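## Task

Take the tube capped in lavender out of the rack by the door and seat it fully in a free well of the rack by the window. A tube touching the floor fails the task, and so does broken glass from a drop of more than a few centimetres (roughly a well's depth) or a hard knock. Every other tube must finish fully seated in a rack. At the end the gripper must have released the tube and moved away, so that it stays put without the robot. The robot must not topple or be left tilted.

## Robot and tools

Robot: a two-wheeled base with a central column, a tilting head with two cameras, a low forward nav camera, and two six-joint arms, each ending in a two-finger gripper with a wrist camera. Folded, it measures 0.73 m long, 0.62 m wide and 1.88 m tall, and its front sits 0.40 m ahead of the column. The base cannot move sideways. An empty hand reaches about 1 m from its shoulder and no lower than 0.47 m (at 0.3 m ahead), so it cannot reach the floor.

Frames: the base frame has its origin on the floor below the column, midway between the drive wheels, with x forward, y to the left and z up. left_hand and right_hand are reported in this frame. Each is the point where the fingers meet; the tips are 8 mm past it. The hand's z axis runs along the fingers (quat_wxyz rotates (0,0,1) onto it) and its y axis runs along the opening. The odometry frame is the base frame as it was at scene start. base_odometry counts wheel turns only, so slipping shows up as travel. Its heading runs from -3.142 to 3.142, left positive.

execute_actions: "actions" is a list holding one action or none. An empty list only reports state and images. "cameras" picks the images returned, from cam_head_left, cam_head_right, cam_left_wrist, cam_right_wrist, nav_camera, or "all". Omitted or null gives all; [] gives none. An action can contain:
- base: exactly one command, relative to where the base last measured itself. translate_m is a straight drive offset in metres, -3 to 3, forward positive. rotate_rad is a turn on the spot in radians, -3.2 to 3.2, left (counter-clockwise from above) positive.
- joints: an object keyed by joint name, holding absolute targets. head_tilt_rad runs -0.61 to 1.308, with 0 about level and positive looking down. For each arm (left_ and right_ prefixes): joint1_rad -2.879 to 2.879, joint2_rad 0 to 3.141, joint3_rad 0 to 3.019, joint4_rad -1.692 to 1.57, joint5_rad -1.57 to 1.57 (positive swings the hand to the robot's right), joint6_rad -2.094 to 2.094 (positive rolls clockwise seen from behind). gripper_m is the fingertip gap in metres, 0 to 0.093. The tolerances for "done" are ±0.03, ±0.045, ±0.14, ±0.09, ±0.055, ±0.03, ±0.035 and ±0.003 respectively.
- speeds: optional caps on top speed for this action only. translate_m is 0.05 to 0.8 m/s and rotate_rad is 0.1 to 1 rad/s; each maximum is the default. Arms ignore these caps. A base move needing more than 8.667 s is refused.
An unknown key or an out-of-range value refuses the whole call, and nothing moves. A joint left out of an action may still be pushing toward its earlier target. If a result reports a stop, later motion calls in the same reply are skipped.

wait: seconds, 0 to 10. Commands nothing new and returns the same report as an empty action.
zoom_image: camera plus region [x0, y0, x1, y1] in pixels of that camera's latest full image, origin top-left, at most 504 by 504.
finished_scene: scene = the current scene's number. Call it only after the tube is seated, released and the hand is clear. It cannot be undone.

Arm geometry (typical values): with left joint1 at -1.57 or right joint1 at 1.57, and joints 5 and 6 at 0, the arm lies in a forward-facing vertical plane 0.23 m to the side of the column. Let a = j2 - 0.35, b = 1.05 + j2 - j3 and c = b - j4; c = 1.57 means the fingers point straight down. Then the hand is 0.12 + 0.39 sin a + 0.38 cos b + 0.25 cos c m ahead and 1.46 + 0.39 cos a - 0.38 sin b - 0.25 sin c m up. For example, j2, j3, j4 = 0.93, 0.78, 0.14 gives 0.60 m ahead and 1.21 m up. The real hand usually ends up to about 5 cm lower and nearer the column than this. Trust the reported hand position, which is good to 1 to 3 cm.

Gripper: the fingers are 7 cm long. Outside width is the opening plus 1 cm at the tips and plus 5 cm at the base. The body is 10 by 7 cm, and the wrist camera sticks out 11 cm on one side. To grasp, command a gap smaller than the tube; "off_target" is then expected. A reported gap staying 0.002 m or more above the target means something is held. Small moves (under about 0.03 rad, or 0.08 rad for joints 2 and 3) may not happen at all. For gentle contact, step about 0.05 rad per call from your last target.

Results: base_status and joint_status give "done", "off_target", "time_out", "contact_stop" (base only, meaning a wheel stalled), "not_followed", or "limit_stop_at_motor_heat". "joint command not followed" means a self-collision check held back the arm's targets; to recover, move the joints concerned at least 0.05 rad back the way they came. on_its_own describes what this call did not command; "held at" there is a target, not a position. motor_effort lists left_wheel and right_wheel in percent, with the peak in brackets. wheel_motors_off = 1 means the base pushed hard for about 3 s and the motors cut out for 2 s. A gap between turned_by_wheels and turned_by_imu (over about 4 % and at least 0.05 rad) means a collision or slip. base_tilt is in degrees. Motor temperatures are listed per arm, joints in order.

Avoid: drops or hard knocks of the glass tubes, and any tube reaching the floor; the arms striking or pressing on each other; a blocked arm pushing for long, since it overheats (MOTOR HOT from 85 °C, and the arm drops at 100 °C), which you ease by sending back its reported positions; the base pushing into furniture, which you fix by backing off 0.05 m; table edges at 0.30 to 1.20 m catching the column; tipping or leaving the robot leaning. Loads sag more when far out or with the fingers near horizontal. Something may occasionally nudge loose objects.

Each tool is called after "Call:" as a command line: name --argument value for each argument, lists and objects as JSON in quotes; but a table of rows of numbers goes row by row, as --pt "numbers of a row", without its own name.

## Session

Call:
execute_actions --actions '[{"joints":{"head_tilt_rad":0.5}}]'

Scene clock: 0.77 s.
Motor temperatures (°C, as the motors report them): left_arm=[20 20 19 19 20 21] | right_arm=[21 23 20 18 19 18]
base_odometry: x=+0.000 y=+0.000 heading=+0.000 (m, m, rad; odometry frame)
turned_by_wheels: +0.000 (rad since the last result)
turned_by_imu: +0.000 (rad since the last result)
base_tilt: forward=+0.5 right=+0.1 (deg)
base_status: not commanded
joint_positions: head_tilt_rad=+0.518 left_joint1_rad=-1.579 left_joint2_rad=+0.902 left_joint3_rad=+0.418 left_joint4_rad=-0.978 left_joint5_rad=-0.015 left_joint6_rad=+0.054 left_gripper_m=+0.094 right_joint1_rad=+1.571 right_joint2_rad=+0.896 right_joint3_rad=+0.389 right_joint4_rad=-0.950 right_joint5_rad=+0.015 right_joint6_rad=+0.019 right_gripper_m=+0.095
joint_status: all done
wheel_motors_off: 0
motor_effort: left_wheel=+1(1) right_wheel=+3(3) (%)
left_hand: x=+0.1439 y=+0.2255 z=+1.2562 quat_wxyz=(+0.452, -0.031, -0.892, +0.008) (m; base frame)
right_hand: x=+0.1338 y=-0.2280 z=+1.2562 quat_wxyz=(+0.450, -0.005, -0.893, +0.011) (m; base frame)
pictures: cam_head_left, cam_head_right, cam_left_wrist, cam_right_wrist, nav_camera
camera_calibration (this result's frames):
cam_head_left: T_world_to_cam=[[0.0785187, -0.995742, -0.0482894, 0.13098], [-0.450239, 0.00779736, -0.892874, 1.39992], [0.889449, 0.0918491, -0.44771, 0.55995], [0, 0, 0, 1]] pos_world=[0.121969, 0.0680762, 1.50698]
cam_head_right: T_world_to_cam=[[0.0726746, -0.995918, -0.0535255, 0.0163628], [-0.459844, 0.0141634, -0.887887, 1.39658], [0.885021, 0.0891402, -0.456938, 0.582659], [0, 0, 0, 1]] pos_world=[0.125353, -0.0554227, 1.50712]
cam_left_wrist: T_world_to_cam=[[-0.0372382, -0.998824, 0.0310555, 0.186017], [0.0043949, 0.0309131, 0.999512, -1.2607], [-0.999297, 0.0373565, 0.00323858, 0.254355], [0, 0, 0, 1]] pos_world=[0.266644, 0.215269, 1.25349]
cam_right_wrist: T_world_to_cam=[[0.00558713, -0.999798, 0.0193035, -0.252664], [-0.0260783, 0.0191515, 0.999476, -1.24107], [-0.999644, -0.00608761, -0.025966, 0.289321], [0, 0, 0, 1]] pos_world=[0.258264, -0.227083, 1.25282]
Images, in order (width x height): cam_head_left 672x504, cam_head_right 672x504, cam_left_wrist 504x504, cam_right_wrist 504x504, nav_camera 672x504.

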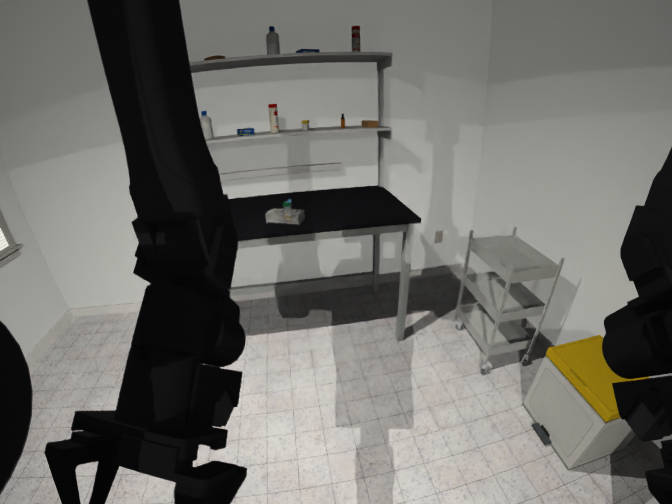

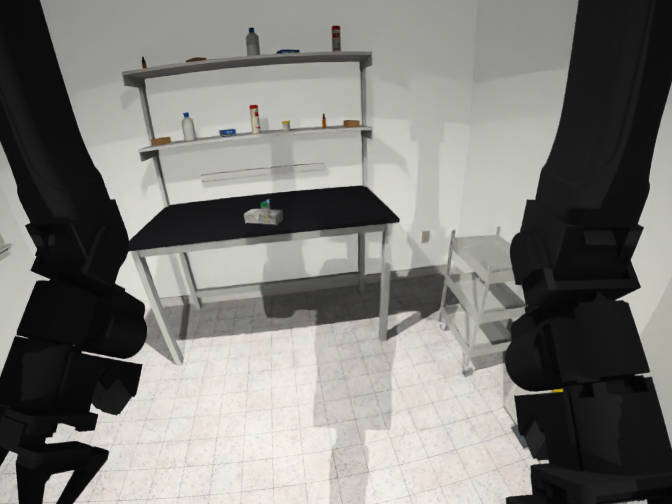

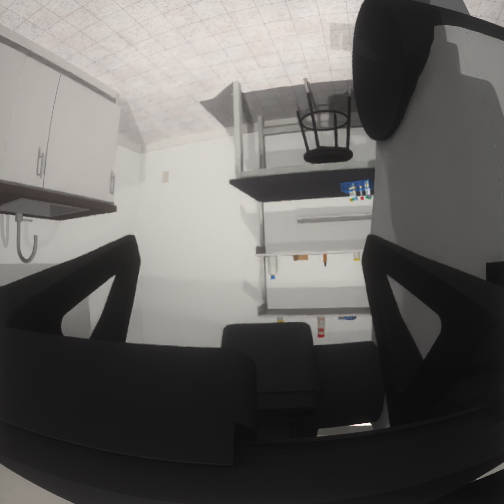

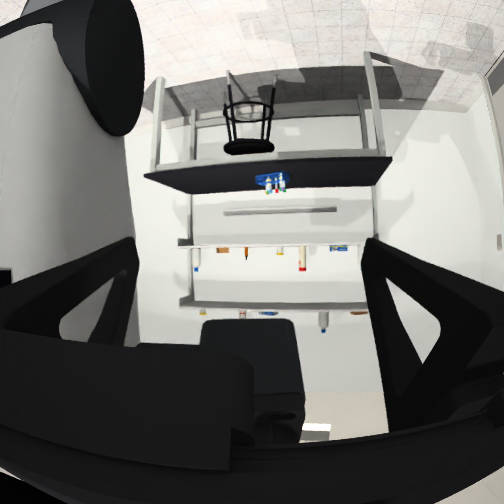

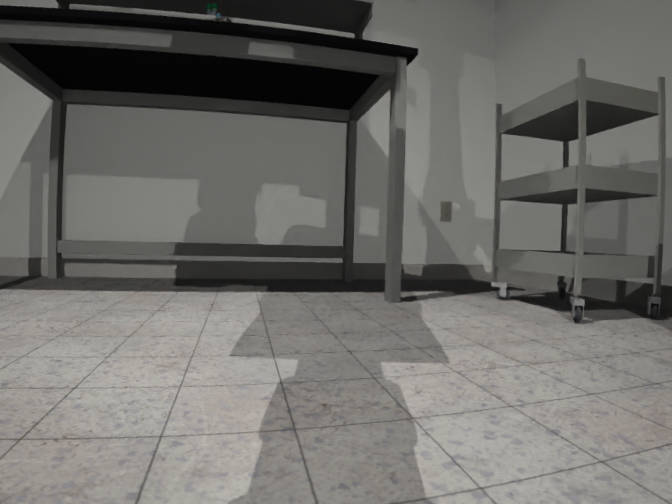

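The door table is behind me, so I'll turn around and raise the arm on the way.

Call:
execute_actions --actions '[{"base":{"rotate_rad":3.0},"joints":{"right_joint1_rad":1.57,"right_joint2_rad":1.35,"right_joint3_rad":1.10,"right_joint4_rad":-0.27,"right_joint5_rad":0,"right_joint6_rad":0,"right_gripper_m":0.045}}]' --cameras '["cam_head_left"]'

Scene clock: 6.73 s.
Motor temperatures (°C, as the motors report them): left_arm=[20 21 19 19 20 21] | right_arm=[21 24 20 18 19 18]
base_odometry: x=+0.000 y=+0.000 heading=+2.999 (m, m, rad; odometry frame)
turned_by_wheels: +2.999 (rad since the last result)
turned_by_imu: +3.031 (rad since the last result)
base_tilt: forward=+0.4 right=+0.0 (deg)
base_status: done
joint_positions: head_tilt_rad=+0.518 left_joint1_rad=-1.579 left_joint2_rad=+0.902 left_joint3_rad=+0.418 left_joint4_rad=-0.978 left_joint5_rad=-0.015 left_joint6_rad=+0.054 left_gripper_m=+0.094 right_joint1_rad=+1.571 right_joint2_rad=+1.341 right_joint3_rad=+1.104 right_joint4_rad=-0.271 right_joint5_rad=+0.002 right_joint6_rad=+0.006 right_gripper_m=+0.045
joint_status: all done
wheel_motors_off: 0
motor_effort: left_wheel=-4(30) right_wheel=+2(37) (%)
left_hand: x=+0.1439 y=+0.2255 z=+1.2562 quat_wxyz=(+0.452, -0.031, -0.892, +0.008) (m; base frame)
right_hand: x=+0.5581 y=-0.2257 z=+1.0536 quat_wxyz=(-0.007, -0.003, -1.000, +0.001) (m; base frame)
pictures: cam_head_left
camera_calibration (this result's frames):
cam_head_left: T_world_to_cam=[[0.0785265, -0.995742, -0.0482768, 0.130961], [-0.450096, 0.00779736, -0.892946, 1.40003], [0.889521, 0.0918491, -0.447567, 0.559726], [0, 0, 0, 1]] pos_world=[0.121975, 0.0680762, 1.50699]
Images, in order (width x height): cam_head_left 672x504.

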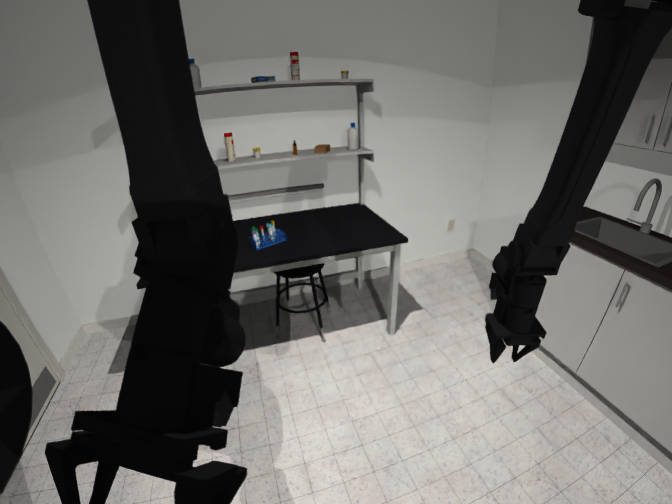

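Call:
execute_actions --actions '[{"base":{"rotate_rad":0.47}}]' --cameras '[]'

Call:
execute_actions --actions '[{"base":{"translate_m":1.25},"joints":{"head_tilt_rad":1.0}}]' --cameras '["cam_head_left","cam_right_wrist"]'

Scene clock: 11.30 s.
Motor temperatures (°C, as the motors report them): left_arm=[20 21 19 19 20 21] | right_arm=[21 24 20 18 19 18]
base_odometry: x=+0.000 y=+0.000 heading=-2.814 (m, m, rad; odometry frame)
turned_by_wheels: +0.470 (rad since the last result)
turned_by_imu: +0.473 (rad since the last result)
base_tilt: forward=+0.4 right=+0.0 (deg)
base_status: done
joint_positions: head_tilt_rad=+0.518 left_joint1_rad=-1.579 left_joint2_rad=+0.902 left_joint3_rad=+0.418 left_joint4_rad=-0.978 left_joint5_rad=-0.015 left_joint6_rad=+0.054 left_gripper_m=+0.094 right_joint1_rad=+1.571 right_joint2_rad=+1.341 right_joint3_rad=+1.102 right_joint4_rad=-0.271 right_joint5_rad=+0.002 right_joint6_rad=+0.006 right_gripper_m=+0.045
joint_status: not commanded
wheel_motors_off: 0
motor_effort: left_wheel=-2(26) right_wheel=+2(28) (%)
left_hand: x=+0.1439 y=+0.2255 z=+1.2562 quat_wxyz=(+0.452, -0.031, -0.892, +0.008) (m; base frame)
right_hand: x=+0.5572 y=-0.2258 z=+1.0534 quat_wxyz=(-0.007, -0.003, -1.000, +0.001) (m; base frame)
pictures: none
No camera images: the call's "cameras" was empty. Leave "cameras" out to get every camera's image.

Scene clock: 14.90 s.
Motor temperatures (°C, as the motors report them): left_arm=[20 21 19 19 20 21] | right_arm=[21 24 20 18 19 18]
base_odometry: x=-1.184 y=-0.402 heading=-2.814 (m, m, rad; odometry frame)
turned_by_wheels: +0.000 (rad since the last result)
turned_by_imu: +0.000 (rad since the last result)
base_tilt: forward=+0.4 right=+0.0 (deg)
base_status: done
joint_positions: head_tilt_rad=+1.001 left_joint1_rad=-1.579 left_joint2_rad=+0.902 left_joint3_rad=+0.418 left_joint4_rad=-0.978 left_joint5_rad=-0.015 left_joint6_rad=+0.054 left_gripper_m=+0.094 right_joint1_rad=+1.571 right_joint2_rad=+1.341 right_joint3_rad=+1.096 right_joint4_rad=-0.271 right_joint5_rad=+0.002 right_joint6_rad=+0.006 right_gripper_m=+0.045
joint_status: all done
wheel_motors_off: 0
motor_effort: left_wheel=+0(45) right_wheel=-1(44) (%)
left_hand: x=+0.1439 y=+0.2255 z=+1.2562 quat_wxyz=(+0.452, -0.031, -0.892, +0.008) (m; base frame)
right_hand: x=+0.5537 y=-0.2258 z=+1.0528 quat_wxyz=(-0.004, -0.003, -1.000, +0.001) (m; base frame)
pictures: cam_head_left, cam_right_wrist
camera_calibration (this result's frames):
cam_head_left: T_world_to_cam=[[0.0471573, -0.995742, -0.0792038, 0.180157], [-0.813066, 0.00779736, -0.58212, 0.939504], [0.580259, 0.0918491, -0.809236, 1.13216], [0, 0, 0, 1]] pos_world=[0.098437, 0.0680762, 1.47736]
cam_right_wrist: T_world_to_cam=[[0.000114776, -0.999996, 0.00284197, -0.228633], [-0.822993, 0.00151992, 0.568049, -0.135392], [-0.568051, -0.00240412, -0.82299, 1.30476], [0, 0, 0, 1]] pos_world=[0.629772, -0.22529, 1.15137]
Images, in order (width x height): cam_head_left 672x504, cam_right_wrist 504x504.

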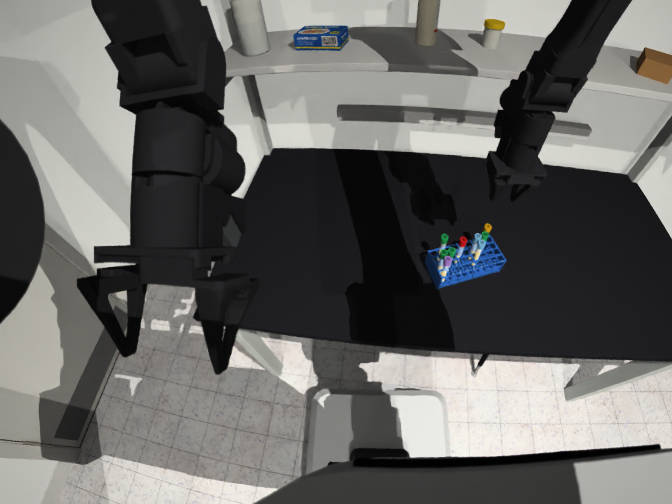

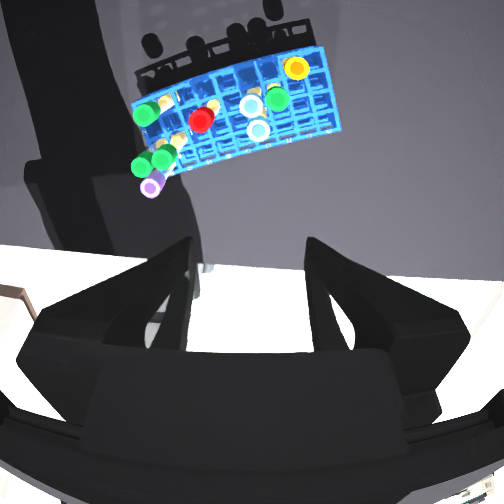

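Call:
execute_actions --actions '[{"base":{"rotate_rad":0.19},"joints":{"right_joint6_rad":-0.1}}]' --cameras '[]'

Call:
execute_actions --actions '[{"joints":{"right_joint2_rad":1.70,"right_joint3_rad":1.15,"right_joint4_rad":0.03}}]' --cameras '["cam_right_wrist"]'

Scene clock: 20.47 s.
Motor temperatures (°C, as the motors report them): left_arm=[20 21 19 19 20 21] | right_arm=[21 25 20 18 19 18]
base_odometry: x=-1.184 y=-0.402 heading=-2.625 (m, m, rad; odometry frame)
turned_by_wheels: +0.189 (rad since the last result)
turned_by_imu: +0.187 (rad since the last result)
base_tilt: forward=+0.5 right=+0.0 (deg)
base_status: done
joint_positions: head_tilt_rad=+1.001 left_joint1_rad=-1.579 left_joint2_rad=+0.902 left_joint3_rad=+0.418 left_joint4_rad=-0.978 left_joint5_rad=-0.015 left_joint6_rad=+0.054 left_gripper_m=+0.094 right_joint1_rad=+1.571 right_joint2_rad=+1.341 right_joint3_rad=+1.096 right_joint4_rad=-0.271 right_joint5_rad=+0.001 right_joint6_rad=-0.090 right_gripper_m=+0.045
joint_status: all done
wheel_motors_off: 0
motor_effort: left_wheel=-2(43) right_wheel=-2(40) (%)
left_hand: x=+0.1439 y=+0.2255 z=+1.2562 quat_wxyz=(+0.452, -0.031, -0.892, +0.008) (m; base frame)
right_hand: x=+0.5537 y=-0.2256 z=+1.0528 quat_wxyz=(-0.004, +0.045, -0.999, +0.001) (m; base frame)
pictures: none
No camera images: the call's "cameras" was empty. Leave "cameras" out to get every camera's image.

Scene clock: 21.70 s.
Motor temperatures (°C, as the motors report them): left_arm=[20 21 19 19 20 21] | right_arm=[21 25 20 18 19 18]
base_odometry: x=-1.184 y=-0.402 heading=-2.625 (m, m, rad; odometry frame)
turned_by_wheels: +0.000 (rad since the last result)
turned_by_imu: -0.001 (rad since the last result)
base_tilt: forward=+0.5 right=+0.0 (deg)
base_status: not commanded
joint_positions: head_tilt_rad=+1.001 left_joint1_rad=-1.579 left_joint2_rad=+0.902 left_joint3_rad=+0.418 left_joint4_rad=-0.978 left_joint5_rad=-0.015 left_joint6_rad=+0.054 left_gripper_m=+0.094 right_joint1_rad=+1.571 right_joint2_rad=+1.726 right_joint3_rad=+1.148 right_joint4_rad=+0.018 right_joint5_rad=+0.001 right_joint6_rad=-0.090 right_gripper_m=+0.045
joint_status: all done
wheel_motors_off: 0
motor_effort: left_wheel=-3(3) right_wheel=+3(5) (%)
left_hand: x=+0.1439 y=+0.2255 z=+1.2562 quat_wxyz=(+0.452, -0.031, -0.892, +0.008) (m; base frame)
right_hand: x=+0.4723 y=-0.2255 z=+0.9022 quat_wxyz=(+0.018, +0.045, -0.999, +0.000) (m; base frame)
pictures: cam_right_wrist
camera_calibration (this result's frames):
cam_right_wrist: T_world_to_cam=[[0.0967077, -0.995312, -0.00129346, -0.268728], [-0.793978, -0.0779289, 0.602932, -0.179903], [-0.600206, -0.0572811, -0.797792, 1.11471], [0, 0, 0, 1]] pos_world=[0.552203, -0.217636, 0.997426]
Images, in order (width x height): cam_right_wrist 504x504.

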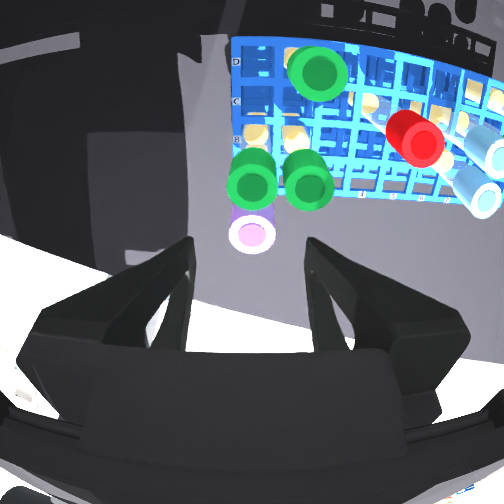

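The cap is centred under the gripper, so I'll descend.

Call:
execute_actions --actions '[{"joints":{"right_joint2_rad":1.83,"right_joint3_rad":1.25}}]' --cameras '["cam_right_wrist"]'

Scene clock: 23.47 s.
Motor temperatures (°C, as the motors report them): left_arm=[20 21 19 19 20 21] | right_arm=[21 25 20 18 19 18]
base_odometry: x=-1.184 y=-0.402 heading=-2.625 (m, m, rad; odometry frame)
turned_by_wheels: +0.000 (rad since the last result)
turned_by_imu: -0.001 (rad since the last result)
base_tilt: forward=+0.5 right=+0.0 (deg)
base_status: not commanded
joint_positions: head_tilt_rad=+1.001 left_joint1_rad=-1.579 left_joint2_rad=+0.902 left_joint3_rad=+0.418 left_joint4_rad=-0.978 left_joint5_rad=-0.015 left_joint6_rad=+0.054 left_gripper_m=+0.094 right_joint1_rad=+1.570 right_joint2_rad=+1.742 right_joint3_rad=+1.219 right_joint4_rad=+0.017 right_joint5_rad=+0.011 right_joint6_rad=-0.090 right_gripper_m=+0.045
joint_status: all done
wheel_motors_off: 0
motor_effort: left_wheel=-4(5) right_wheel=+4(4) (%)
left_hand: x=+0.1439 y=+0.2255 z=+1.2562 quat_wxyz=(+0.452, -0.031, -0.892, +0.008) (m; base frame)
right_hand: x=+0.5073 y=-0.2278 z=+0.8953 quat_wxyz=(-0.009, +0.045, -0.999, +0.006) (m; base frame)
pictures: cam_right_wrist
camera_calibration (this result's frames):
cam_right_wrist: T_world_to_cam=[[0.0960723, -0.995265, 0.0147367, -0.288431], [-0.824859, -0.0713191, 0.560821, -0.0932663], [-0.557115, -0.0660351, -0.827806, 1.13312], [0, 0, 0, 1]] pos_world=[0.582058, -0.218892, 0.994561]
Images, in order (width x height): cam_right_wrist 504x504.

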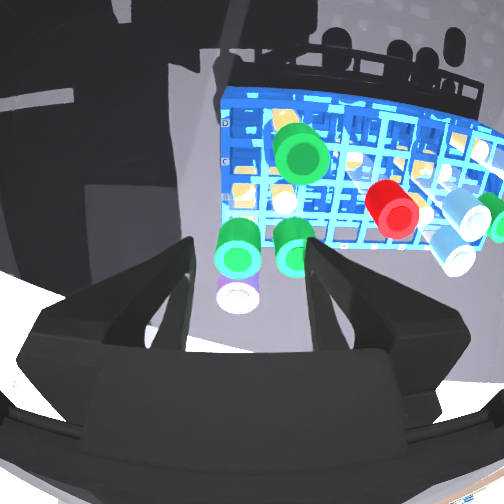

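Call:
execute_actions --actions '[{"joints":{"right_joint2_rad":1.74,"right_joint3_rad":1.17,"right_joint5_rad":0}}]' --cameras '["cam_right_wrist"]'

Scene clock: 25.20 s.
Motor temperatures (°C, as the motors report them): left_arm=[20 21 19 19 20 21] | right_arm=[21 25 20 18 19 18]
base_odometry: x=-1.184 y=-0.402 heading=-2.625 (m, m, rad; odometry frame)
turned_by_wheels: +0.000 (rad since the last result)
turned_by_imu: -0.001 (rad since the last result)
base_tilt: forward=+0.4 right=+0.0 (deg)
base_status: not commanded
joint_positions: head_tilt_rad=+1.001 left_joint1_rad=-1.579 left_joint2_rad=+0.902 left_joint3_rad=+0.418 left_joint4_rad=-0.978 left_joint5_rad=-0.015 left_joint6_rad=+0.054 left_gripper_m=+0.094 right_joint1_rad=+1.570 right_joint2_rad=+1.738 right_joint3_rad=+1.168 right_joint4_rad=+0.025 right_joint5_rad=+0.003 right_joint6_rad=-0.091 right_gripper_m=+0.045
joint_status: all done
wheel_motors_off: 0
motor_effort: left_wheel=-4(5) right_wheel=+3(4) (%)
left_hand: x=+0.1439 y=+0.2255 z=+1.2562 quat_wxyz=(+0.452, -0.031, -0.892, +0.008) (m; base frame)
right_hand: x=+0.4792 y=-0.2264 z=+0.8973 quat_wxyz=(+0.011, +0.045, -0.999, +0.001) (m; base frame)
pictures: cam_right_wrist
camera_calibration (this result's frames):
cam_right_wrist: T_world_to_cam=[[0.0971357, -0.995268, 0.00253538, -0.273878], [-0.801923, -0.0767565, 0.592476, -0.158103], [-0.589478, -0.0595838, -0.805584, 1.11627], [0, 0, 0, 1]] pos_world=[0.557831, -0.218206, 0.993612]
Images, in order (width x height): cam_right_wrist 504x504.

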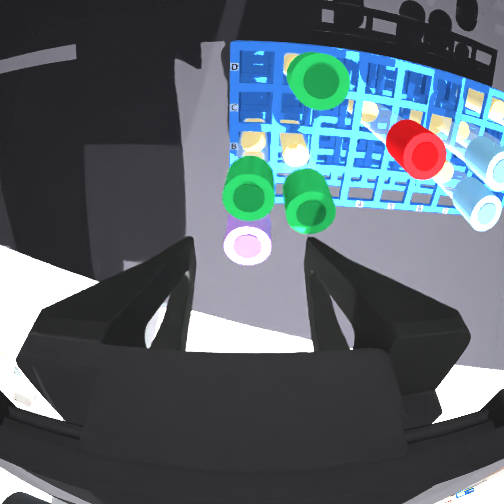

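Call:
execute_actions --actions '[{"joints":{"right_joint2_rad":1.85,"right_joint3_rad":1.24}}]' --cameras '["cam_right_wrist"]'

Scene clock: 28.17 s.
Motor temperatures (°C, as the motors report them): left_arm=[20 21 19 19 20 21] | right_arm=[21 25 20 18 19 18]
base_odometry: x=-1.184 y=-0.402 heading=-2.625 (m, m, rad; odometry frame)
turned_by_wheels: +0.000 (rad since the last result)
turned_by_imu: -0.001 (rad since the last result)
base_tilt: forward=+0.5 right=+0.0 (deg)
base_status: not commanded
joint_positions: head_tilt_rad=+1.001 left_joint1_rad=-1.579 left_joint2_rad=+0.902 left_joint3_rad=+0.418 left_joint4_rad=-0.978 left_joint5_rad=-0.015 left_joint6_rad=+0.054 left_gripper_m=+0.094 right_joint1_rad=+1.570 right_joint2_rad=+1.743 right_joint3_rad=+1.196 right_joint4_rad=+0.020 right_joint5_rad=+0.008 right_joint6_rad=-0.091 right_gripper_m=+0.045
joint_status: all done
wheel_motors_off: 0
motor_effort: left_wheel=-5(5) right_wheel=+6(3) (%)
left_hand: x=+0.1439 y=+0.2255 z=+1.2562 quat_wxyz=(+0.452, -0.031, -0.892, +0.008) (m; base frame)
right_hand: x=+0.4933 y=-0.2272 z=+0.8951 quat_wxyz=(+0.002, +0.045, -0.999, +0.004) (m; base frame)
pictures: cam_right_wrist
camera_calibration (this result's frames):
cam_right_wrist: T_world_to_cam=[[0.097094, -0.995231, 0.0093288, -0.282143], [-0.813075, -0.0739102, 0.577449, -0.125968], [-0.574006, -0.0636518, -0.816374, 1.12379], [0, 0, 0, 1]] pos_world=[0.570033, -0.218577, 0.992802]
Images, in order (width x height): cam_right_wrist 504x504.

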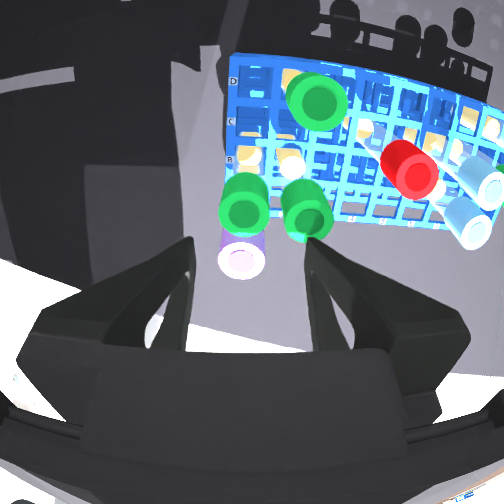

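Call:
execute_actions --actions '[{"joints":{"right_joint2_rad":1.85,"right_joint3_rad":1.20,"right_joint5_rad":0}}]' --cameras '["cam_right_wrist"]'

Scene clock: 29.87 s.
Motor temperatures (°C, as the motors report them): left_arm=[20 21 19 19 20 21] | right_arm=[21 25 20 18 19 18]
base_odometry: x=-1.184 y=-0.402 heading=-2.625 (m, m, rad; odometry frame)
turned_by_wheels: +0.000 (rad since the last result)
turned_by_imu: -0.001 (rad since the last result)
base_tilt: forward=+0.5 right=+0.0 (deg)
base_status: not commanded
joint_positions: head_tilt_rad=+1.001 left_joint1_rad=-1.579 left_joint2_rad=+0.902 left_joint3_rad=+0.418 left_joint4_rad=-0.978 left_joint5_rad=-0.015 left_joint6_rad=+0.054 left_gripper_m=+0.094 right_joint1_rad=+1.570 right_joint2_rad=+1.743 right_joint3_rad=+1.192 right_joint4_rad=+0.020 right_joint5_rad=+0.010 right_joint6_rad=-0.091 right_gripper_m=+0.045
joint_status: all done
wheel_motors_off: 0
motor_effort: left_wheel=-4(5) right_wheel=+4(4) (%)
left_hand: x=+0.1439 y=+0.2255 z=+1.2562 quat_wxyz=(+0.452, -0.031, -0.892, +0.008) (m; base frame)
right_hand: x=+0.4904 y=-0.2276 z=+0.8950 quat_wxyz=(+0.004, +0.045, -0.999, +0.005) (m; base frame)
pictures: cam_right_wrist
camera_calibration (this result's frames):
cam_right_wrist: T_world_to_cam=[[0.0971476, -0.995212, 0.010781, -0.283512], [-0.810421, -0.0728121, 0.581305, -0.132759], [-0.577736, -0.0652096, -0.813614, 1.12106], [0, 0, 0, 1]] pos_world=[0.567631, -0.218717, 0.992343]
Images, in order (width x height): cam_right_wrist 504x504.

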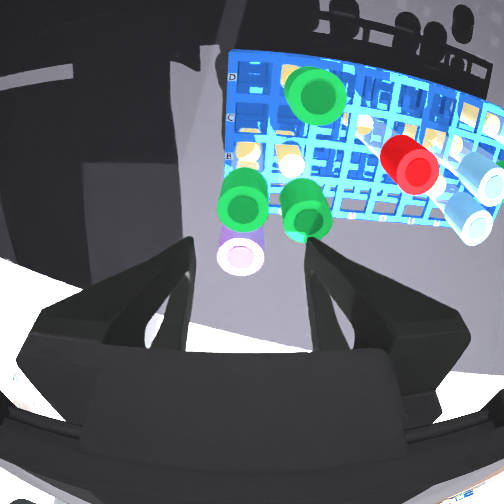

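Call:
execute_actions --actions '[{"joints":{"right_joint2_rad":1.85,"right_joint3_rad":1.15}}]' --cameras '["cam_right_wrist"]'

Scene clock: 31.57 s.
Motor temperatures (°C, as the motors report them): left_arm=[20 21 19 19 20 21] | right_arm=[21 24 20 18 19 18]
base_odometry: x=-1.184 y=-0.402 heading=-2.625 (m, m, rad; odometry frame)
turned_by_wheels: +0.000 (rad since the last result)
turned_by_imu: -0.001 (rad since the last result)
base_tilt: forward=+0.5 right=+0.1 (deg)
base_status: not commanded
joint_positions: head_tilt_rad=+1.001 left_joint1_rad=-1.579 left_joint2_rad=+0.902 left_joint3_rad=+0.418 left_joint4_rad=-0.978 left_joint5_rad=-0.015 left_joint6_rad=+0.054 left_gripper_m=+0.094 right_joint1_rad=+1.570 right_joint2_rad=+1.743 right_joint3_rad=+1.179 right_joint4_rad=+0.036 right_joint5_rad=+0.010 right_joint6_rad=-0.097 right_gripper_m=+0.045
joint_status: all done
wheel_motors_off: 0
motor_effort: left_wheel=-5(5) right_wheel=+3(4) (%)
left_hand: x=+0.1439 y=+0.2255 z=+1.2562 quat_wxyz=(+0.452, -0.031, -0.892, +0.008) (m; base frame)
right_hand: x=+0.4861 y=-0.2276 z=+0.8952 quat_wxyz=(+0.002, +0.049, -0.999, +0.005) (m; base frame)
pictures: cam_right_wrist
camera_calibration (this result's frames):
cam_right_wrist: T_world_to_cam=[[0.103189, -0.9946, 0.0110449, -0.286124], [-0.811695, -0.0777841, 0.578879, -0.13472], [-0.574894, -0.0686988, -0.815339, 1.11806], [0, 0, 0, 1]] pos_world=[0.562938, -0.218249, 0.992742]
Images, in order (width x height): cam_right_wrist 504x504.

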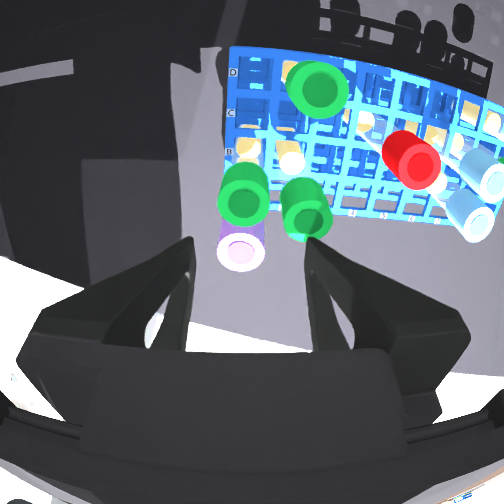

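Call:
execute_actions --actions '[{"joints":{"right_joint2_rad":1.66,"right_joint3_rad":1.07,"right_joint4_rad":0.05,"right_joint5_rad":0,"right_joint6_rad":-0.1}}]' --cameras '[]'

Call:
execute_actions --actions '[{"joints":{"right_joint2_rad":1.84,"right_joint3_rad":1.22}}]' --cameras '["cam_right_wrist"]'

Scene clock: 34.97 s.
Motor temperatures (°C, as the motors report them): left_arm=[20 21 19 19 20 21] | right_arm=[21 24 20 18 19 18]
base_odometry: x=-1.184 y=-0.402 heading=-2.625 (m, m, rad; odometry frame)
turned_by_wheels: +0.000 (rad since the last result)
turned_by_imu: -0.001 (rad since the last result)
base_tilt: forward=+0.5 right=+0.0 (deg)
base_status: not commanded
joint_positions: head_tilt_rad=+1.001 left_joint1_rad=-1.579 left_joint2_rad=+0.902 left_joint3_rad=+0.418 left_joint4_rad=-0.978 left_joint5_rad=-0.015 left_joint6_rad=+0.054 left_gripper_m=+0.094 right_joint1_rad=+1.570 right_joint2_rad=+1.671 right_joint3_rad=+1.072 right_joint4_rad=+0.052 right_joint5_rad=+0.003 right_joint6_rad=-0.097 right_gripper_m=+0.045
joint_status: all done
wheel_motors_off: 0
motor_effort: left_wheel=-5(5) right_wheel=+4(4) (%)
left_hand: x=+0.1439 y=+0.2255 z=+1.2562 quat_wxyz=(+0.452, -0.031, -0.892, +0.008) (m; base frame)
right_hand: x=+0.4624 y=-0.2263 z=+0.9231 quat_wxyz=(+0.012, +0.049, -0.999, +0.001) (m; base frame)
pictures: none
No camera images: the call's "cameras" was empty. Leave "cameras" out to get every camera's image.

Scene clock: 35.80 s.
Motor temperatures (°C, as the motors report them): left_arm=[20 21 19 19 20 21] | right_arm=[21 24 20 18 19 18]
base_odometry: x=-1.184 y=-0.402 heading=-2.625 (m, m, rad; odometry frame)
turned_by_wheels: +0.000 (rad since the last result)
turned_by_imu: +0.000 (rad since the last result)
base_tilt: forward=+0.4 right=+0.1 (deg)
base_status: not commanded
joint_positions: head_tilt_rad=+1.001 left_joint1_rad=-1.579 left_joint2_rad=+0.902 left_joint3_rad=+0.418 left_joint4_rad=-0.978 left_joint5_rad=-0.015 left_joint6_rad=+0.054 left_gripper_m=+0.094 right_joint1_rad=+1.569 right_joint2_rad=+1.743 right_joint3_rad=+1.207 right_joint4_rad=+0.051 right_joint5_rad=+0.016 right_joint6_rad=-0.097 right_gripper_m=+0.045
joint_status: all done
wheel_motors_off: 0
motor_effort: left_wheel=-4(5) right_wheel=+4(5) (%)
left_hand: x=+0.1439 y=+0.2255 z=+1.2562 quat_wxyz=(+0.452, -0.031, -0.892, +0.008) (m; base frame)
right_hand: x=+0.5077 y=-0.2292 z=+0.8952 quat_wxyz=(-0.019, +0.048, -0.999, +0.010) (m; base frame)
pictures: cam_right_wrist
camera_calibration (this result's frames):
cam_right_wrist: T_world_to_cam=[[0.101631, -0.994566, 0.0225826, -0.299533], [-0.835963, -0.0730743, 0.543899, -0.0725933], [-0.539293, -0.0741553, -0.838847, 1.13214], [0, 0, 0, 1]] pos_world=[0.58031, -0.219257, 0.995937]
Images, in order (width x height): cam_right_wrist 504x504.

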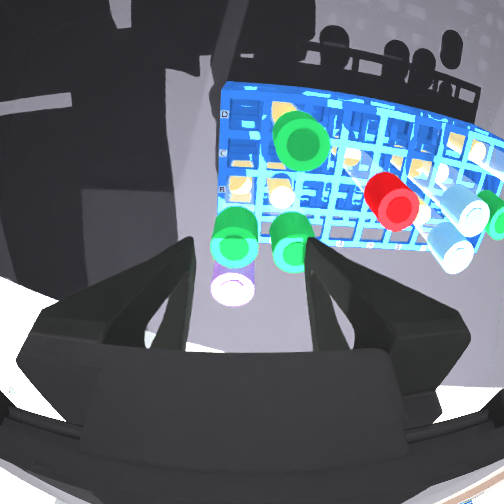

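Call:
execute_actions --actions '[{"joints":{"right_joint2_rad":1.66,"right_joint3_rad":1.10,"right_joint4_rad":0.05,"right_joint5_rad":0}}]' --cameras '[]'

Call:
execute_actions --actions '[{"joints":{"right_joint2_rad":1.76}}]' --cameras '[]'

Call:
execute_actions --actions '[{"joints":{"right_joint2_rad":1.85,"right_joint3_rad":1.17}}]' --cameras '["cam_right_wrist"]'

Scene clock: 39.20 s.
Motor temperatures (°C, as the motors report them): left_arm=[20 21 19 19 20 21] | right_arm=[21 24 20 18 19 18]
base_odometry: x=-1.184 y=-0.402 heading=-2.625 (m, m, rad; odometry frame)
turned_by_wheels: +0.000 (rad since the last result)
turned_by_imu: -0.001 (rad since the last result)
base_tilt: forward=+0.5 right=+0.0 (deg)
base_status: not commanded
joint_positions: head_tilt_rad=+1.001 left_joint1_rad=-1.579 left_joint2_rad=+0.902 left_joint3_rad=+0.418 left_joint4_rad=-0.978 left_joint5_rad=-0.015 left_joint6_rad=+0.054 left_gripper_m=+0.094 right_joint1_rad=+1.569 right_joint2_rad=+1.680 right_joint3_rad=+1.099 right_joint4_rad=+0.052 right_joint5_rad=+0.003 right_joint6_rad=-0.097 right_gripper_m=+0.045
joint_status: all done
wheel_motors_off: 0
motor_effort: left_wheel=-4(5) right_wheel=+3(6) (%)
left_hand: x=+0.1439 y=+0.2255 z=+1.2562 quat_wxyz=(+0.452, -0.031, -0.892, +0.008) (m; base frame)
right_hand: x=+0.4744 y=-0.2268 z=+0.9192 quat_wxyz=(+0.003, +0.048, -0.999, +0.002) (m; base frame)
pictures: none
No camera images: the call's "cameras" was empty. Leave "cameras" out to get every camera's image.

Scene clock: 40.07 s.
Motor temperatures (°C, as the motors report them): left_arm=[20 21 19 19 20 21] | right_arm=[21 24 20 18 19 18]
base_odometry: x=-1.184 y=-0.402 heading=-2.625 (m, m, rad; odometry frame)
turned_by_wheels: +0.000 (rad since the last result)
turned_by_imu: +0.000 (rad since the last result)
base_tilt: forward=+0.5 right=+0.0 (deg)
base_status: not commanded
joint_positions: head_tilt_rad=+1.001 left_joint1_rad=-1.579 left_joint2_rad=+0.902 left_joint3_rad=+0.418 left_joint4_rad=-0.978 left_joint5_rad=-0.015 left_joint6_rad=+0.054 left_gripper_m=+0.094 right_joint1_rad=+1.569 right_joint2_rad=+1.746 right_joint3_rad=+1.101 right_joint4_rad=+0.052 right_joint5_rad=+0.003 right_joint6_rad=-0.097 right_gripper_m=+0.045
joint_status: all done
wheel_motors_off: 0
motor_effort: left_wheel=-5(5) right_wheel=+3(3) (%)
left_hand: x=+0.1439 y=+0.2255 z=+1.2562 quat_wxyz=(+0.452, -0.031, -0.892, +0.008) (m; base frame)
right_hand: x=+0.4401 y=-0.2268 z=+0.8973 quat_wxyz=(+0.035, +0.048, -0.998, +0.000) (m; base frame)
pictures: none
No camera images: the call's "cameras" was empty. Leave "cameras" out to get every camera's image.

Scene clock: 40.83 s.
Motor temperatures (°C, as the motors report them): left_arm=[20 21 19 19 20 21] | right_arm=[21 24 20 18 19 18]
base_odometry: x=-1.184 y=-0.402 heading=-2.625 (m, m, rad; odometry frame)
turned_by_wheels: +0.000 (rad since the last result)
turned_by_imu: +0.000 (rad since the last result)
base_tilt: forward=+0.4 right=+0.0 (deg)
base_status: not commanded
joint_positions: head_tilt_rad=+1.001 left_joint1_rad=-1.579 left_joint2_rad=+0.902 left_joint3_rad=+0.418 left_joint4_rad=-0.978 left_joint5_rad=-0.015 left_joint6_rad=+0.054 left_gripper_m=+0.094 right_joint1_rad=+1.569 right_joint2_rad=+1.831 right_joint3_rad=+1.172 right_joint4_rad=+0.052 right_joint5_rad=+0.003 right_joint6_rad=-0.097 right_gripper_m=+0.045
joint_status: all done
wheel_motors_off: 0
motor_effort: left_wheel=-4(5) right_wheel=+5(4) (%)
left_hand: x=+0.1439 y=+0.2255 z=+1.2562 quat_wxyz=(+0.452, -0.031, -0.892, +0.008) (m; base frame)
right_hand: x=+0.4345 y=-0.2268 z=+0.8657 quat_wxyz=(+0.042, +0.048, -0.998, +0.000) (m; base frame)
pictures: cam_right_wrist
camera_calibration (this result's frames):
cam_right_wrist: T_world_to_cam=[[0.102333, -0.994743, -0.00376405, -0.266601], [-0.762884, -0.0809079, 0.641452, -0.23553], [-0.638385, -0.0627701, -0.767154, 1.05162], [0, 0, 0, 1]] pos_world=[0.51894, -0.218245, 0.956834]
Images, in order (width x height): cam_right_wrist 504x504.

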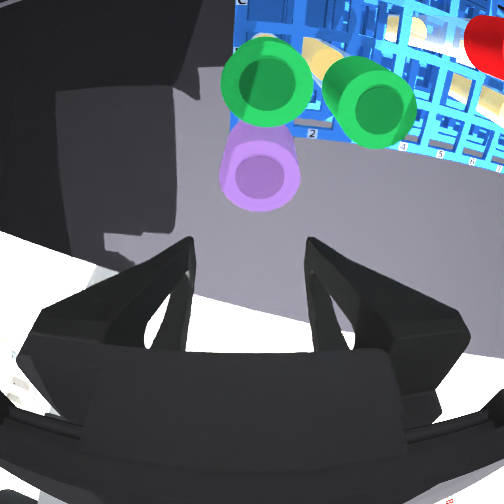

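The hand is low and in front of the tube now, so I'll slide it forward about 4 cm using joint 3.

Call:
execute_actions --actions '[{"joints":{"right_joint3_rad":1.235}}]' --cameras '["cam_right_wrist"]'

Scene clock: 42.57 s.
Motor temperatures (°C, as the motors report them): left_arm=[20 21 19 19 20 21] | right_arm=[21 24 20 18 19 18]
base_odometry: x=-1.184 y=-0.402 heading=-2.625 (m, m, rad; odometry frame)
turned_by_wheels: +0.000 (rad since the last result)
turned_by_imu: -0.001 (rad since the last result)
base_tilt: forward=+0.5 right=+0.0 (deg)
base_status: not commanded
joint_positions: head_tilt_rad=+1.001 left_joint1_rad=-1.579 left_joint2_rad=+0.902 left_joint3_rad=+0.418 left_joint4_rad=-0.978 left_joint5_rad=-0.015 left_joint6_rad=+0.054 left_gripper_m=+0.094 right_joint1_rad=+1.569 right_joint2_rad=+1.833 right_joint3_rad=+1.239 right_joint4_rad=+0.052 right_joint5_rad=+0.003 right_joint6_rad=-0.097 right_gripper_m=+0.045
joint_status: all done
wheel_motors_off: 0
motor_effort: left_wheel=-5(5) right_wheel=+6(5) (%)
left_hand: x=+0.1439 y=+0.2255 z=+1.2562 quat_wxyz=(+0.452, -0.031, -0.892, +0.008) (m; base frame)
right_hand: x=+0.4761 y=-0.2269 z=+0.8616 quat_wxyz=(+0.009, +0.048, -0.999, +0.001) (m; base frame)
pictures: cam_right_wrist
camera_calibration (this result's frames):
cam_right_wrist: T_world_to_cam=[[0.102433, -0.994735, 0.00307928, -0.276845], [-0.803744, -0.0809414, 0.589443, -0.136975], [-0.586091, -0.0628537, -0.807804, 1.08516], [0, 0, 0, 1]] pos_world=[0.554267, -0.218268, 0.958188]
Images, in order (width x height): cam_right_wrist 504x504.

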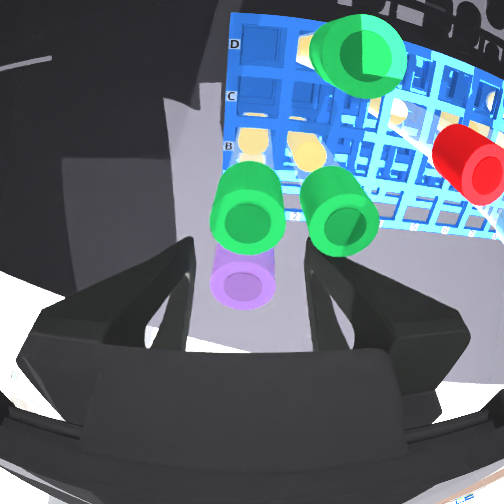

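Call:
execute_actions --actions '[{"joints":{"right_gripper_m":0.005}}]' --cameras '[]'

Call:
execute_actions --actions '[{"joints":{"right_joint2_rad":1.68,"right_joint3_rad":1.15}}]' --cameras '[]'

Call:
execute_actions --actions '[{"base":{"translate_m":-0.3},"joints":{"right_joint2_rad":1.35,"right_joint3_rad":1.10,"right_joint4_rad":-0.27}}]' --cameras '["cam_head_left"]'

Scene clock: 45.80 s.
Motor temperatures (°C, as the motors report them): left_arm=[20 21 19 19 20 21] | right_arm=[21 25 20 18 19 18]
base_odometry: x=-1.184 y=-0.402 heading=-2.625 (m, m, rad; odometry frame)
turned_by_wheels: +0.000 (rad since the last result)
turned_by_imu: -0.001 (rad since the last result)
base_tilt: forward=+0.5 right=+0.1 (deg)
base_status: not commanded
joint_positions: head_tilt_rad=+1.001 left_joint1_rad=-1.579 left_joint2_rad=+0.902 left_joint3_rad=+0.418 left_joint4_rad=-0.978 left_joint5_rad=-0.015 left_joint6_rad=+0.054 left_gripper_m=+0.094 right_joint1_rad=+1.569 right_joint2_rad=+1.833 right_joint3_rad=+1.239 right_joint4_rad=+0.052 right_joint5_rad=+0.003 right_joint6_rad=-0.097 right_gripper_m=+0.017
joint_status: right_gripper_m off_target (ended at +0.017, target +0.005)
wheel_motors_off: 0
motor_effort: left_wheel=-5(5) right_wheel=+4(3) (%)
left_hand: x=+0.1439 y=+0.2255 z=+1.2562 quat_wxyz=(+0.452, -0.031, -0.892, +0.008) (m; base frame)
right_hand: x=+0.4761 y=-0.2269 z=+0.8616 quat_wxyz=(+0.009, +0.048, -0.999, +0.001) (m; base frame)
pictures: none
No camera images: the call's "cameras" was empty. Leave "cameras" out to get every camera's image.

Scene clock: 46.80 s.
Motor temperatures (°C, as the motors report them): left_arm=[20 21 19 19 20 21] | right_arm=[21 25 20 18 19 18]
base_odometry: x=-1.184 y=-0.402 heading=-2.625 (m, m, rad; odometry frame)
turned_by_wheels: +0.000 (rad since the last result)
turned_by_imu: +0.000 (rad since the last result)
base_tilt: forward=+0.5 right=+0.0 (deg)
base_status: not commanded
joint_positions: head_tilt_rad=+1.001 left_joint1_rad=-1.579 left_joint2_rad=+0.902 left_joint3_rad=+0.418 left_joint4_rad=-0.978 left_joint5_rad=-0.015 left_joint6_rad=+0.054 left_gripper_m=+0.094 right_joint1_rad=+1.569 right_joint2_rad=+1.692 right_joint3_rad=+1.151 right_joint4_rad=+0.050 right_joint5_rad=+0.000 right_joint6_rad=-0.097 right_gripper_m=+0.017
joint_status: all done
wheel_motors_off: 0
motor_effort: left_wheel=-5(5) right_wheel=+3(2) (%)
left_hand: x=+0.1439 y=+0.2255 z=+1.2562 quat_wxyz=(+0.452, -0.031, -0.892, +0.008) (m; base frame)
right_hand: x=+0.5005 y=-0.2264 z=+0.9144 quat_wxyz=(-0.016, +0.048, -0.999, +0.002) (m; base frame)
pictures: none
No camera images: the call's "cameras" was empty. Leave "cameras" out to get every camera's image.

Scene clock: 48.87 s.
Motor temperatures (°C, as the motors report them): left_arm=[20 21 19 19 20 21] | right_arm=[21 25 20 18 19 18]
base_odometry: x=-0.923 y=-0.254 heading=-2.624 (m, m, rad; odometry frame)
turned_by_wheels: +0.001 (rad since the last result)
turned_by_imu: +0.000 (rad since the last result)
base_tilt: forward=+0.4 right=+0.0 (deg)
base_status: done
joint_positions: head_tilt_rad=+1.001 left_joint1_rad=-1.579 left_joint2_rad=+0.902 left_joint3_rad=+0.415 left_joint4_rad=-0.978 left_joint5_rad=-0.015 left_joint6_rad=+0.054 left_gripper_m=+0.094 right_joint1_rad=+1.569 right_joint2_rad=+1.326 right_joint3_rad=+1.093 right_joint4_rad=-0.262 right_joint5_rad=+0.000 right_joint6_rad=-0.097 right_gripper_m=+0.017
joint_status: all done
wheel_motors_off: 0
motor_effort: left_wheel=+1(60) right_wheel=-1(42) (%)
left_hand: x=+0.1425 y=+0.2255 z=+1.2567 quat_wxyz=(+0.453, -0.031, -0.891, +0.008) (m; base frame)
right_hand: x=+0.5597 y=-0.2263 z=+1.0590 quat_wxyz=(-0.014, +0.048, -0.999, +0.001) (m; base frame)
pictures: cam_head_left
camera_calibration (this result's frames):
cam_head_left: T_world_to_cam=[[0.0471215, -0.995742, -0.0792251, 0.180191], [-0.813329, 0.00779736, -0.581752, 0.938951], [0.579893, 0.0918491, -0.809498, 1.13258], [0, 0, 0, 1]] pos_world=[0.0984087, 0.0680762, 1.47734]
Images, in order (width x height): cam_head_left 672x504.

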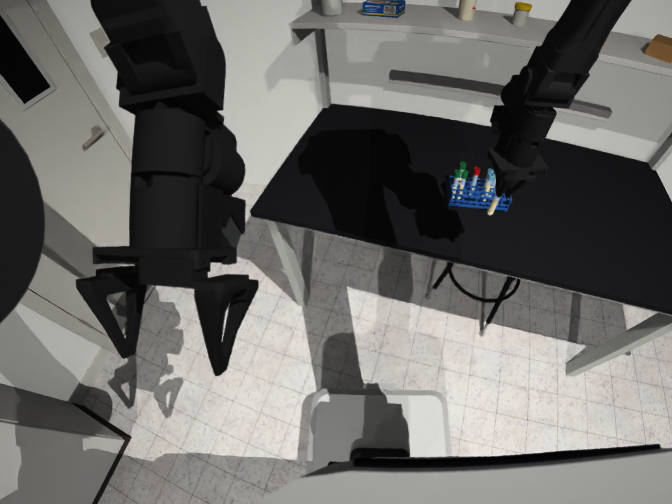

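Call:
execute_actions --actions '[{"base":{"rotate_rad":2.92},"joints":{"head_tilt_rad":0.5}}]' --cameras '[]'

Call:
execute_actions --actions '[{"base":{"translate_m":2.2},"joints":{"head_tilt_rad":0.8}}]' --cameras '["cam_head_left"]'

Scene clock: 56.50 s.
Motor temperatures (°C, as the motors report them): left_arm=[20 21 19 19 20 21] | right_arm=[21 25 20 18 19 18]
base_odometry: x=-0.923 y=-0.254 heading=+0.295 (m, m, rad; odometry frame)
turned_by_wheels: +2.919 (rad since the last result)
turned_by_imu: +2.950 (rad since the last result)
base_tilt: forward=+0.5 right=+0.0 (deg)
base_status: done
joint_positions: head_tilt_rad=+0.518 left_joint1_rad=-1.579 left_joint2_rad=+0.902 left_joint3_rad=+0.415 left_joint4_rad=-0.978 left_joint5_rad=-0.015 left_joint6_rad=+0.054 left_gripper_m=+0.094 right_joint1_rad=+1.569 right_joint2_rad=+1.326 right_joint3_rad=+1.093 right_joint4_rad=-0.262 right_joint5_rad=+0.000 right_joint6_rad=-0.097 right_gripper_m=+0.017
joint_status: all done
wheel_motors_off: 0
motor_effort: left_wheel=-2(42) right_wheel=+2(38) (%)
left_hand: x=+0.1425 y=+0.2255 z=+1.2567 quat_wxyz=(+0.453, -0.031, -0.891, +0.008) (m; base frame)
right_hand: x=+0.5597 y=-0.2263 z=+1.0590 quat_wxyz=(-0.014, +0.048, -0.999, +0.001) (m; base frame)
pictures: none
No camera images: the call's "cameras" was empty. Leave "cameras" out to get every camera's image.

Scene clock: 61.23 s.
Motor temperatures (°C, as the motors report them): left_arm=[20 21 19 19 20 21] | right_arm=[21 25 20 18 19 18]
base_odometry: x=+1.182 y=+0.386 heading=+0.295 (m, m, rad; odometry frame)
turned_by_wheels: +0.000 (rad since the last result)
turned_by_imu: +0.000 (rad since the last result)
base_tilt: forward=+0.5 right=+0.1 (deg)
base_status: done
joint_positions: head_tilt_rad=+0.803 left_joint1_rad=-1.579 left_joint2_rad=+0.902 left_joint3_rad=+0.418 left_joint4_rad=-0.978 left_joint5_rad=-0.015 left_joint6_rad=+0.054 left_gripper_m=+0.094 right_joint1_rad=+1.569 right_joint2_rad=+1.326 right_joint3_rad=+1.093 right_joint4_rad=-0.263 right_joint5_rad=+0.000 right_joint6_rad=-0.097 right_gripper_m=+0.017
joint_status: all done
wheel_motors_off: 0
motor_effort: left_wheel=+1(49) right_wheel=-1(49) (%)
left_hand: x=+0.1441 y=+0.2255 z=+1.2561 quat_wxyz=(+0.452, -0.031, -0.892, +0.008) (m; base frame)
right_hand: x=+0.5599 y=-0.2263 z=+1.0589 quat_wxyz=(-0.014, +0.048, -0.999, +0.001) (m; base frame)
pictures: cam_head_left
camera_calibration (this result's frames):
cam_head_left: T_world_to_cam=[[0.0618283, -0.995742, -0.068369, 0.162737], [-0.68254, 0.00779736, -0.730807, 1.16196], [0.728228, 0.0918491, -0.679152, 0.924432], [0, 0, 0, 1]] pos_world=[0.109822, 0.0680762, 1.48812]
Images, in order (width x height): cam_head_left 672x504.

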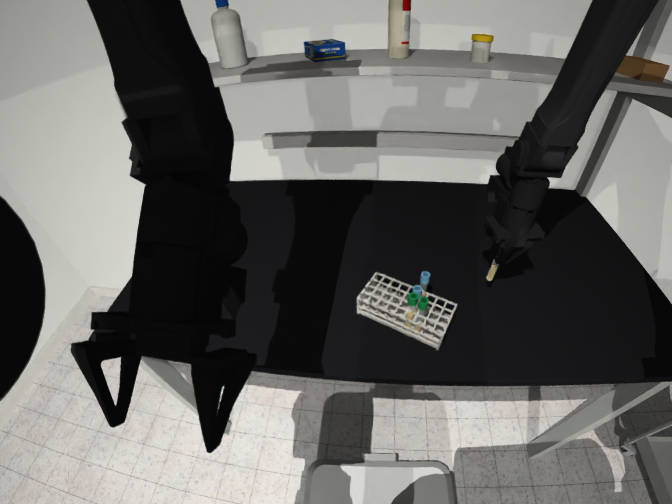

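Call:
execute_actions --actions '[{"base":{"rotate_rad":0.18},"joints":{"head_tilt_rad":1.0,"right_joint2_rad":1.60}}]' --cameras '[]'

Call:
execute_actions --actions '[{"joints":{"right_joint3_rad":1.25,"right_joint4_rad":-0.17}}]' --cameras '["cam_right_wrist"]'

Scene clock: 66.03 s.
Motor temperatures (°C, as the motors report them): left_arm=[20 21 19 19 20 21] | right_arm=[21 25 21 18 19 18]
base_odometry: x=+1.182 y=+0.386 heading=+0.474 (m, m, rad; odometry frame)
turned_by_wheels: +0.179 (rad since the last result)
turned_by_imu: +0.177 (rad since the last result)
base_tilt: forward=+0.5 right=+0.0 (deg)
base_status: done
joint_positions: head_tilt_rad=+1.000 left_joint1_rad=-1.579 left_joint2_rad=+0.902 left_joint3_rad=+0.418 left_joint4_rad=-0.978 left_joint5_rad=-0.015 left_joint6_rad=+0.054 left_gripper_m=+0.094 right_joint1_rad=+1.552 right_joint2_rad=+1.488 right_joint3_rad=+1.096 right_joint4_rad=-0.278 right_joint5_rad=+0.029 right_joint6_rad=-0.095 right_gripper_m=+0.017
joint_status: all done
wheel_motors_off: 0
motor_effort: left_wheel=-2(45) right_wheel=+1(37) (%)
left_hand: x=+0.1441 y=+0.2255 z=+1.2561 quat_wxyz=(+0.452, -0.031, -0.892, +0.008) (m; base frame)
right_hand: x=+0.4878 y=-0.2419 z=+0.9946 quat_wxyz=(+0.074, +0.043, -0.996, +0.019) (m; base frame)
pictures: none
No camera images: the call's "cameras" was empty. Leave "cameras" out to get every camera's image.

Scene clock: 66.87 s.
Motor temperatures (°C, as the motors report them): left_arm=[20 21 19 19 20 21] | right_arm=[21 25 21 18 19 18]
base_odometry: x=+1.182 y=+0.386 heading=+0.474 (m, m, rad; odometry frame)
turned_by_wheels: +0.000 (rad since the last result)
turned_by_imu: +0.000 (rad since the last result)
base_tilt: forward=+0.4 right=+0.1 (deg)
base_status: not commanded
joint_positions: head_tilt_rad=+1.000 left_joint1_rad=-1.579 left_joint2_rad=+0.902 left_joint3_rad=+0.418 left_joint4_rad=-0.978 left_joint5_rad=-0.015 left_joint6_rad=+0.054 left_gripper_m=+0.094 right_joint1_rad=+1.555 right_joint2_rad=+1.559 right_joint3_rad=+1.257 right_joint4_rad=-0.180 right_joint5_rad=+0.003 right_joint6_rad=-0.095 right_gripper_m=+0.016
joint_status: all done
wheel_motors_off: 0
motor_effort: left_wheel=-3(4) right_wheel=+5(6) (%)
left_hand: x=+0.1441 y=+0.2255 z=+1.2561 quat_wxyz=(+0.452, -0.031, -0.892, +0.008) (m; base frame)
right_hand: x=+0.5785 y=-0.2366 z=+0.9728 quat_wxyz=(-0.020, +0.044, -0.999, +0.010) (m; base frame)
pictures: cam_right_wrist
camera_calibration (this result's frames):
cam_right_wrist: T_world_to_cam=[[0.0933733, -0.995378, 0.0224363, -0.311121], [-0.838235, -0.0664323, 0.541247, -0.0507086], [-0.537255, -0.069345, -0.840564, 1.23648], [0, 0, 0, 1]] pos_world=[0.65085, -0.227308, 1.07377]
Images, in order (width x height): cam_right_wrist 504x504.

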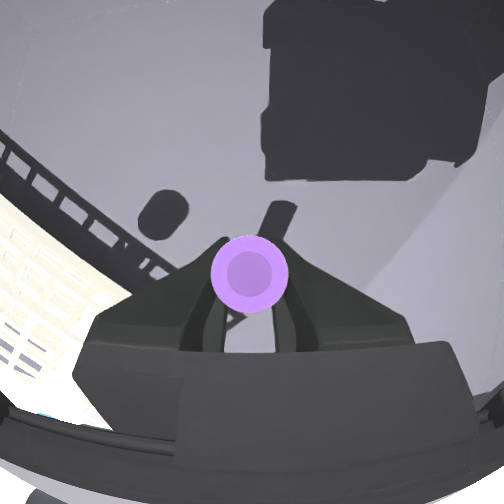

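Call:
execute_actions --actions '[]' --cameras '["cam_head_left"]'

Scene clock: 68.47 s.
Motor temperatures (°C, as the motors report them): left_arm=[20 21 19 19 20 21] | right_arm=[21 25 20 18 19 18]
base_odometry: x=+1.182 y=+0.386 heading=+0.474 (m, m, rad; odometry frame)
turned_by_wheels: +0.000 (rad since the last result)
turned_by_imu: -0.001 (rad since the last result)
base_tilt: forward=+0.5 right=+0.1 (deg)
base_status: not commanded
joint_positions: head_tilt_rad=+1.000 left_joint1_rad=-1.579 left_joint2_rad=+0.902 left_joint3_rad=+0.418 left_joint4_rad=-0.978 left_joint5_rad=-0.015 left_joint6_rad=+0.054 left_gripper_m=+0.094 right_joint1_rad=+1.555 right_joint2_rad=+1.559 right_joint3_rad=+1.257 right_joint4_rad=-0.180 right_joint5_rad=+0.003 right_joint6_rad=-0.095 right_gripper_m=+0.016
joint_status: all done
wheel_motors_off: 0
motor_effort: left_wheel=-3(4) right_wheel=+3(6) (%)
left_hand: x=+0.1441 y=+0.2255 z=+1.2561 quat_wxyz=(+0.452, -0.031, -0.892, +0.008) (m; base frame)
right_hand: x=+0.5785 y=-0.2366 z=+0.9728 quat_wxyz=(-0.020, +0.044, -0.999, +0.010) (m; base frame)
pictures: cam_head_left
camera_calibration (this result's frames):
cam_head_left: T_world_to_cam=[[0.0472206, -0.995742, -0.0791661, 0.180095], [-0.8126, 0.00779736, -0.58277, 0.940483], [0.580906, 0.0918491, -0.808772, 1.13141], [0, 0, 0, 1]] pos_world=[0.0984871, 0.0680762, 1.4774]
Images, in order (width x height): cam_head_left 672x504.

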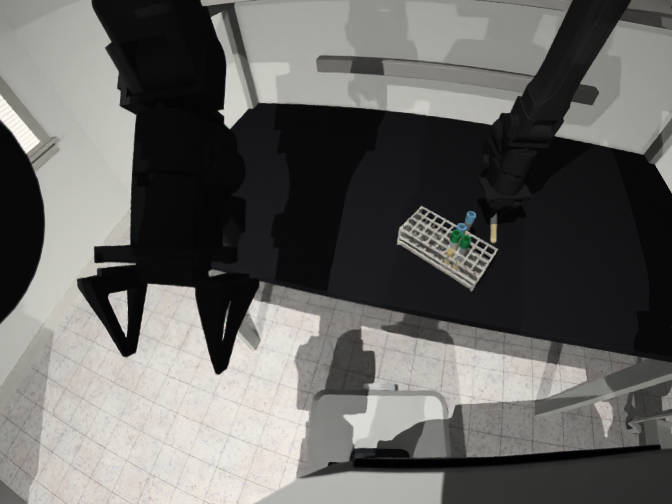

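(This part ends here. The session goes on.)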